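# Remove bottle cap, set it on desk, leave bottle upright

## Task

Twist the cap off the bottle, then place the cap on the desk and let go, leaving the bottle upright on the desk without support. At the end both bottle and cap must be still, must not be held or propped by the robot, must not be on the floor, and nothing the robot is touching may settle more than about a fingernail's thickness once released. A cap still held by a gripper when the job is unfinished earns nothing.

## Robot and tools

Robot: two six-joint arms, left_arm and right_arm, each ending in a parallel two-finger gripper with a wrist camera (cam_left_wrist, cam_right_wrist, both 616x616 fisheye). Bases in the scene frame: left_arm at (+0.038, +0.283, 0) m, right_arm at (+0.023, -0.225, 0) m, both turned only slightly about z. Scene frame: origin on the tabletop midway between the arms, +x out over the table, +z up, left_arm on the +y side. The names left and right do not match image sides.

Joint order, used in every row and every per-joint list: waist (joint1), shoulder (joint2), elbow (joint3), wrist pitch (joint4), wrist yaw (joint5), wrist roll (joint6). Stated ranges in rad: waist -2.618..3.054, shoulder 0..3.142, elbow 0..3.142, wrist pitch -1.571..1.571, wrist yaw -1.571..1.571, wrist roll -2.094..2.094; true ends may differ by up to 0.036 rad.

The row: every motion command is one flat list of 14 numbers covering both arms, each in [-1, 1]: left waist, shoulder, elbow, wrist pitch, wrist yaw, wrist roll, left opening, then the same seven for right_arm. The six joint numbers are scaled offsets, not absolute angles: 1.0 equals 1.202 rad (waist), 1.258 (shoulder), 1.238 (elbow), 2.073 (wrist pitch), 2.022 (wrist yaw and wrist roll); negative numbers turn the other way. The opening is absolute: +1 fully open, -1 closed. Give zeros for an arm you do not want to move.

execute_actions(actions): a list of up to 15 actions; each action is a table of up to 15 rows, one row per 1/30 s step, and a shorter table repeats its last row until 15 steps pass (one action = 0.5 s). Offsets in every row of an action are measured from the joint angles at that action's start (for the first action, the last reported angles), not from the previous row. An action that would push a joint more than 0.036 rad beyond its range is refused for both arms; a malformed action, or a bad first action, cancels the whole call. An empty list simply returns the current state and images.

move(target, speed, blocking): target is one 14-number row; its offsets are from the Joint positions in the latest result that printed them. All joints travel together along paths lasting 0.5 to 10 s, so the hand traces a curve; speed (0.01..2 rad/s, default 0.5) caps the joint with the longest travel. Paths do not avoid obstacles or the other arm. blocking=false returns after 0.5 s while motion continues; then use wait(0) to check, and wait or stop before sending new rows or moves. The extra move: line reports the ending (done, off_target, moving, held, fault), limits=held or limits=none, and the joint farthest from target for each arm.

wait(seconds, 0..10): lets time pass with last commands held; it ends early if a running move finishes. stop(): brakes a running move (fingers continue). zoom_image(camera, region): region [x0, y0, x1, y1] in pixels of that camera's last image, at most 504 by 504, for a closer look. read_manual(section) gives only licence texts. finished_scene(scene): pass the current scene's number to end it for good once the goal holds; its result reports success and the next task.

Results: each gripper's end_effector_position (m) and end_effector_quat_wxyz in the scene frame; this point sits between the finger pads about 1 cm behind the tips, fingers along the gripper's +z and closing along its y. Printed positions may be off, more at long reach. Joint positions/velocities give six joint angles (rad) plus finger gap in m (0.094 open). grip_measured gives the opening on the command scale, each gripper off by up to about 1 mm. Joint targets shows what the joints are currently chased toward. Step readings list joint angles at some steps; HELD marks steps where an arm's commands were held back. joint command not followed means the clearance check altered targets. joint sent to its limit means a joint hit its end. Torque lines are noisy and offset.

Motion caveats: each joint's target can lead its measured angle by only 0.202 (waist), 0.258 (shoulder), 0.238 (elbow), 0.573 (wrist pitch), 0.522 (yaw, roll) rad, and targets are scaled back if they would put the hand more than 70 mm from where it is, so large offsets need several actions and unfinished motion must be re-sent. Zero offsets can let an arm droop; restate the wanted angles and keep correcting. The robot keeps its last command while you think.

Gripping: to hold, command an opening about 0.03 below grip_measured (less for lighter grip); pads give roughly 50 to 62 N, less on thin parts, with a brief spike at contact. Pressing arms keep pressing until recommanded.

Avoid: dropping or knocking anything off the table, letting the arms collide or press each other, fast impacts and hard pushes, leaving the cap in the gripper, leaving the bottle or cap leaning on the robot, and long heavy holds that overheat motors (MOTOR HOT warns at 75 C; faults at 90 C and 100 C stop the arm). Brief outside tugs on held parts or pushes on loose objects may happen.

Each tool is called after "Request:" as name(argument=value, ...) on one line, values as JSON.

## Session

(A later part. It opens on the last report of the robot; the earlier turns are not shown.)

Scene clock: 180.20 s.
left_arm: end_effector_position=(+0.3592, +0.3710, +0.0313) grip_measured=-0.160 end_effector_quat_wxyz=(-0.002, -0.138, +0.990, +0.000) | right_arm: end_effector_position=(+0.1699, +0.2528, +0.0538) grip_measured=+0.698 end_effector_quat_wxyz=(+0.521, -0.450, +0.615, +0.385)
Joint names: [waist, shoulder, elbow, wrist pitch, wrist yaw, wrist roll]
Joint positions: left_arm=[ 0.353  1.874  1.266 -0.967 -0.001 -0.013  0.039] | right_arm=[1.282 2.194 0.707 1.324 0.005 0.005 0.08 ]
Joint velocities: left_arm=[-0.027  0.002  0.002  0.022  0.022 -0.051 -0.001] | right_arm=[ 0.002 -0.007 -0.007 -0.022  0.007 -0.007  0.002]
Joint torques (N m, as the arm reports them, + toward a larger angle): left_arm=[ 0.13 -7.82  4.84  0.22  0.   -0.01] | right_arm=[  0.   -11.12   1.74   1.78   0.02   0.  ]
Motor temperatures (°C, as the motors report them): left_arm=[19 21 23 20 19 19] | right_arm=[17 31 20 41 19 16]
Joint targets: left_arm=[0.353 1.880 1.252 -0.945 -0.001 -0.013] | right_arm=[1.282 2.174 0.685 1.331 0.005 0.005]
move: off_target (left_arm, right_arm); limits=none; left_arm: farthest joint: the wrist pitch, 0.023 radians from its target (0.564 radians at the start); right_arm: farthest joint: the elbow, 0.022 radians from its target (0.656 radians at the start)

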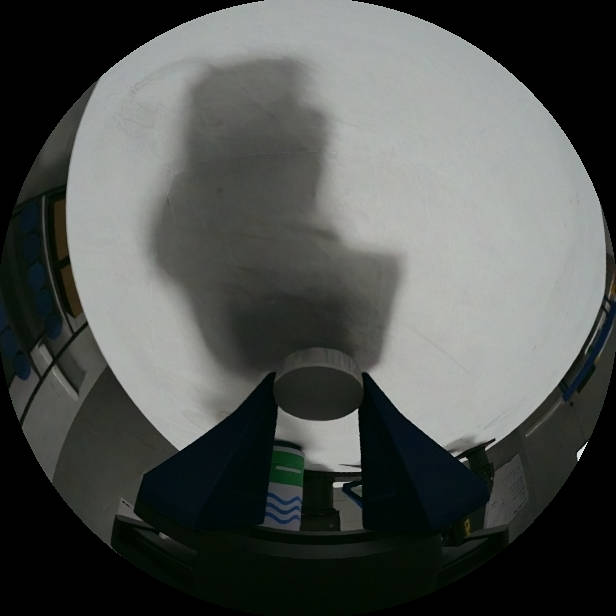

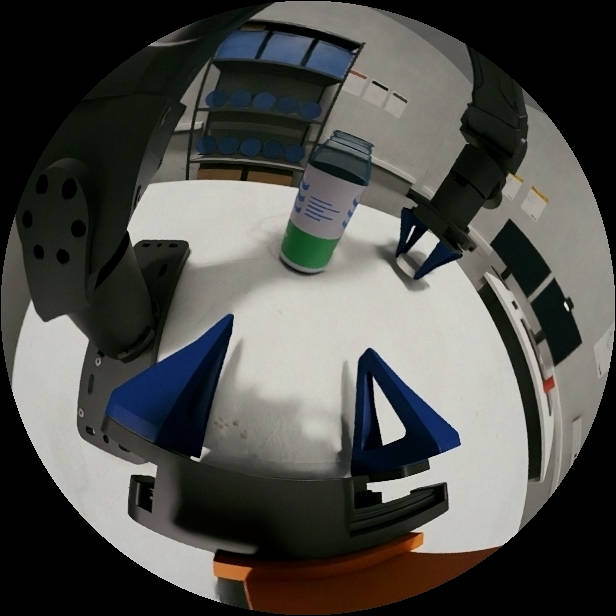

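Request:
move(target=[0,0.045,0,0.03,0,0,-0.2,0,0,0,0,0,0,0.7], speed=0.05)

Request:
move(target=[0,0,0,0,0,0,0.4,0,0,0,0,0,0,0.7])

Request:
move(target=[0,0,0.18,-0.09,0,0,0.4,0,0,0,0,0,0,0.7], speed=0.3)

Scene clock: 189.13 s.
left_arm: end_effector_position=(+0.3626, +0.3719, +0.0193) grip_measured=-0.160 end_effector_quat_wxyz=(-0.007, -0.138, +0.990, -0.000) | right_arm: end_effector_position=(+0.1699, +0.2528, +0.0538) grip_measured=+0.698 end_effector_quat_wxyz=(+0.521, -0.450, +0.615, +0.385)
Joint names: [waist, shoulder, elbow, wrist pitch, wrist yaw, wrist roll]
Joint positions: left_arm=[ 0.353  1.912  1.266 -0.939 -0.001 -0.013  0.039] | right_arm=[1.282 2.194 0.707 1.324 0.005 0.005 0.08 ]
Joint velocities: left_arm=[-0.002  0.012 -0.017  0.022 -0.051  0.051 -0.   ] | right_arm=[-0.002  0.007 -0.007 -0.022 -0.007 -0.007  0.001]
Joint torques (N m, as the arm reports them, + toward a larger angle): left_arm=[ 0.17 -6.95  5.82  0.34  0.01 -0.02] | right_arm=[ 0.01 -9.72  3.43  1.7   0.01  0.  ]
Motor temperatures (°C, as the motors report them): left_arm=[19 21 23 20 19 19] | right_arm=[17 30 20 41 19 16]
Joint targets: left_arm=[0.353 1.931 1.266 -0.904 -0.001 -0.013] | right_arm=[1.282 2.194 0.707 1.324 0.005 0.005]
move: off_target (left_arm); limits=none; left_arm: farthest joint: the wrist pitch, 0.034 radians from its target (0.062 radians at the start); right_arm: farthest joint: the waist, 0.000 radians from its target (0.000 radians at the start)

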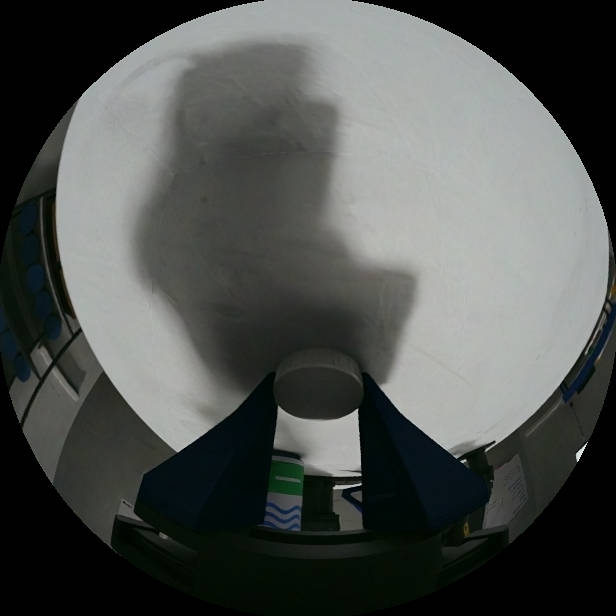

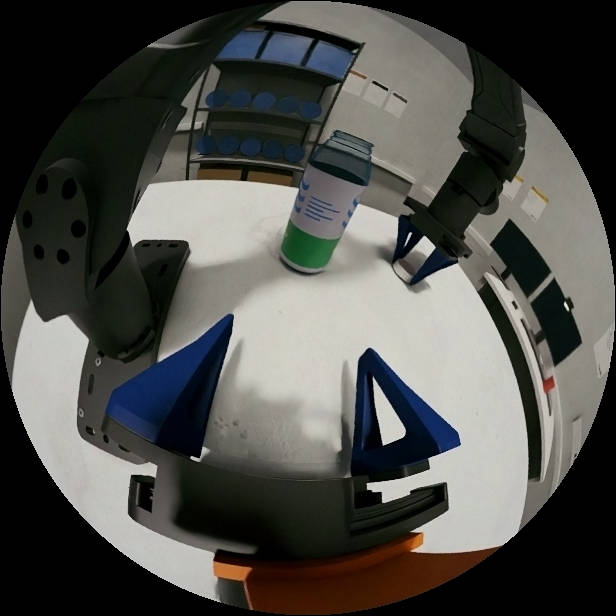

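Scene clock: 189.63 s.
left_arm: end_effector_position=(+0.3626, +0.3719, +0.0193) grip_measured=+0.398 end_effector_quat_wxyz=(-0.007, -0.138, +0.990, -0.000) | right_arm: end_effector_position=(+0.1699, +0.2528, +0.0538) grip_measured=+0.698 end_effector_quat_wxyz=(+0.521, -0.450, +0.615, +0.385)
Joint names: [waist, shoulder, elbow, wrist pitch, wrist yaw, wrist roll]
Joint positions: left_arm=[ 0.353  1.912  1.266 -0.939 -0.001 -0.013  0.066] | right_arm=[1.282 2.194 0.707 1.324 0.005 0.005 0.08 ]
Joint velocities: left_arm=[-0.017 -0.007  0.007 -0.007 -0.051  0.037 -0.   ] | right_arm=[ 0.007 -0.007 -0.012 -0.066  0.007  0.007  0.001]
Joint torques (N m, as the arm reports them, + toward a larger angle): left_arm=[ 0.07 -8.38  5.81  0.02  0.01  0.  ] | right_arm=[-0.02 -9.71  3.43  1.7   0.02 -0.01]
Motor temperatures (°C, as the motors report them): left_arm=[19 21 23 20 19 19] | right_arm=[17 30 20 41 19 16]
Joint targets: left_arm=[0.353 1.912 1.266 -0.939 -0.001 -0.013] | right_arm=[1.282 2.194 0.707 1.324 0.005 0.005]
move: done; limits=none; left_arm: farthest joint: the waist, 0.000 radians from its target (0.000 radians at the start); right_arm: farthest joint: the waist, 0.000 radians from its target (0.000 radians at the start)

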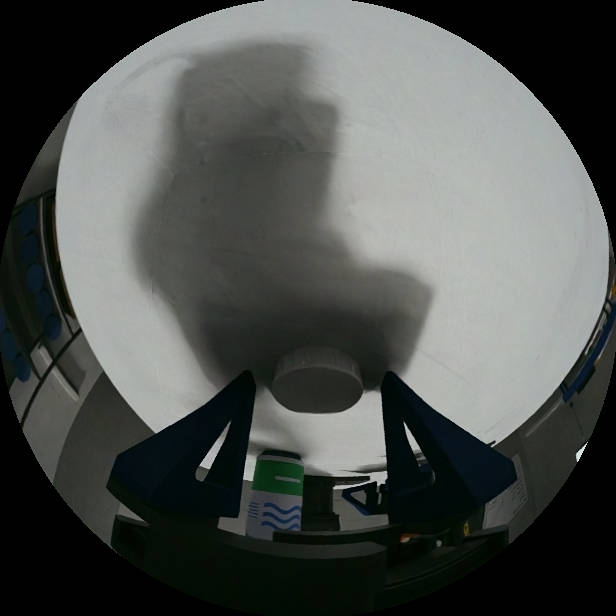

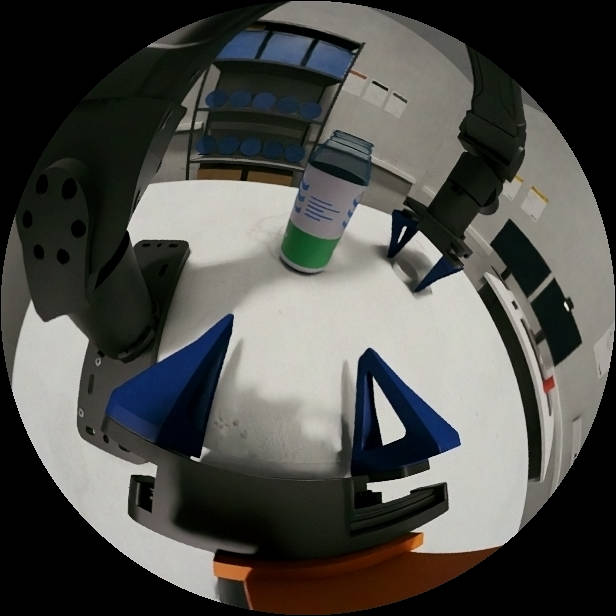

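Scene clock: 191.07 s.
left_arm: end_effector_position=(+0.3804, +0.3767, +0.0644) grip_measured=+0.398 end_effector_quat_wxyz=(+0.001, -0.138, +0.990, +0.000) | right_arm: end_effector_position=(+0.1699, +0.2528, +0.0538) grip_measured=+0.698 end_effector_quat_wxyz=(+0.521, -0.450, +0.615, +0.385)
Joint names: [waist, shoulder, elbow, wrist pitch, wrist yaw, wrist roll]
Joint positions: left_arm=[ 0.353  1.912  1.454 -1.111 -0.001 -0.013  0.066] | right_arm=[1.282 2.194 0.707 1.324 0.005 0.005 0.08 ]
Joint velocities: left_arm=[-0.012 -0.007 -0.002  0.037 -0.007  0.007 -0.001] | right_arm=[-0.027  0.007 -0.012 -0.022  0.007 -0.051 -0.   ]
Joint torques (N m, as the arm reports them, + toward a larger angle): left_arm=[ 0.07 -8.74  8.7  -0.08  0.01  0.01] | right_arm=[ 0.   -9.69  3.46  1.71  0.02  0.  ]
Motor temperatures (°C, as the motors report them): left_arm=[19 21 23 20 19 19] | right_arm=[17 30 20 41 19 16]
Joint targets: left_arm=[0.353 1.912 1.489 -1.125 -0.001 -0.013] | right_arm=[1.282 2.194 0.707 1.324 0.005 0.005]
move: off_target (left_arm); limits=none; left_arm: farthest joint: the elbow, 0.035 radians from its target (0.223 radians at the start); right_arm: farthest joint: the waist, 0.000 radians from its target (0.000 radians at the start)

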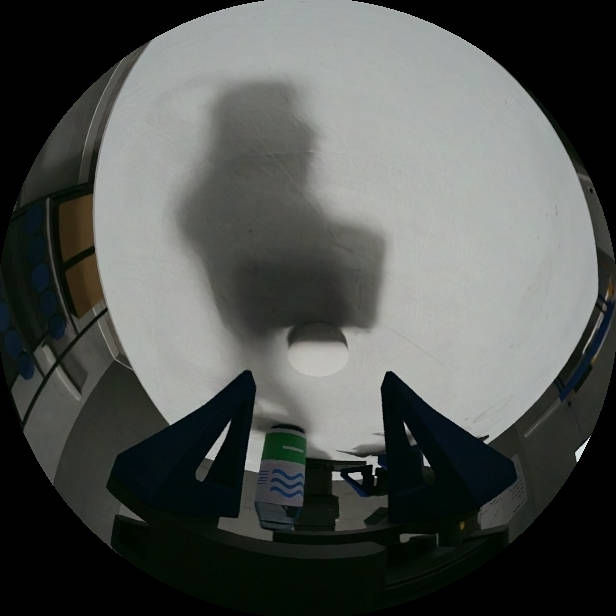

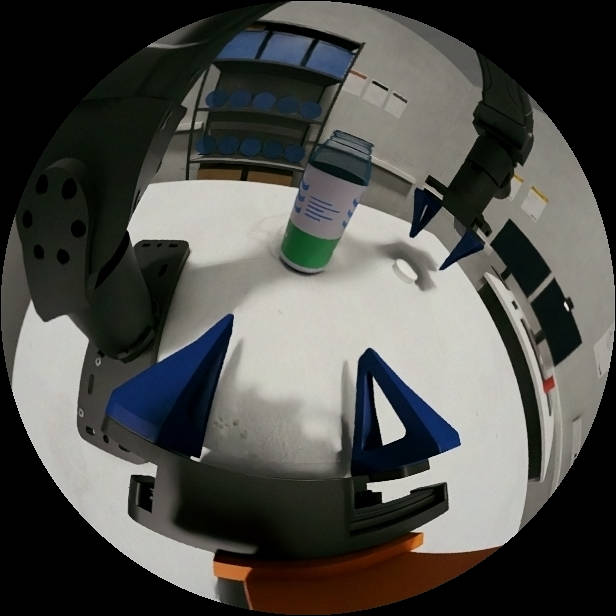

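Request:
finished_scene(scene=2)

The scene is finished: the task was done.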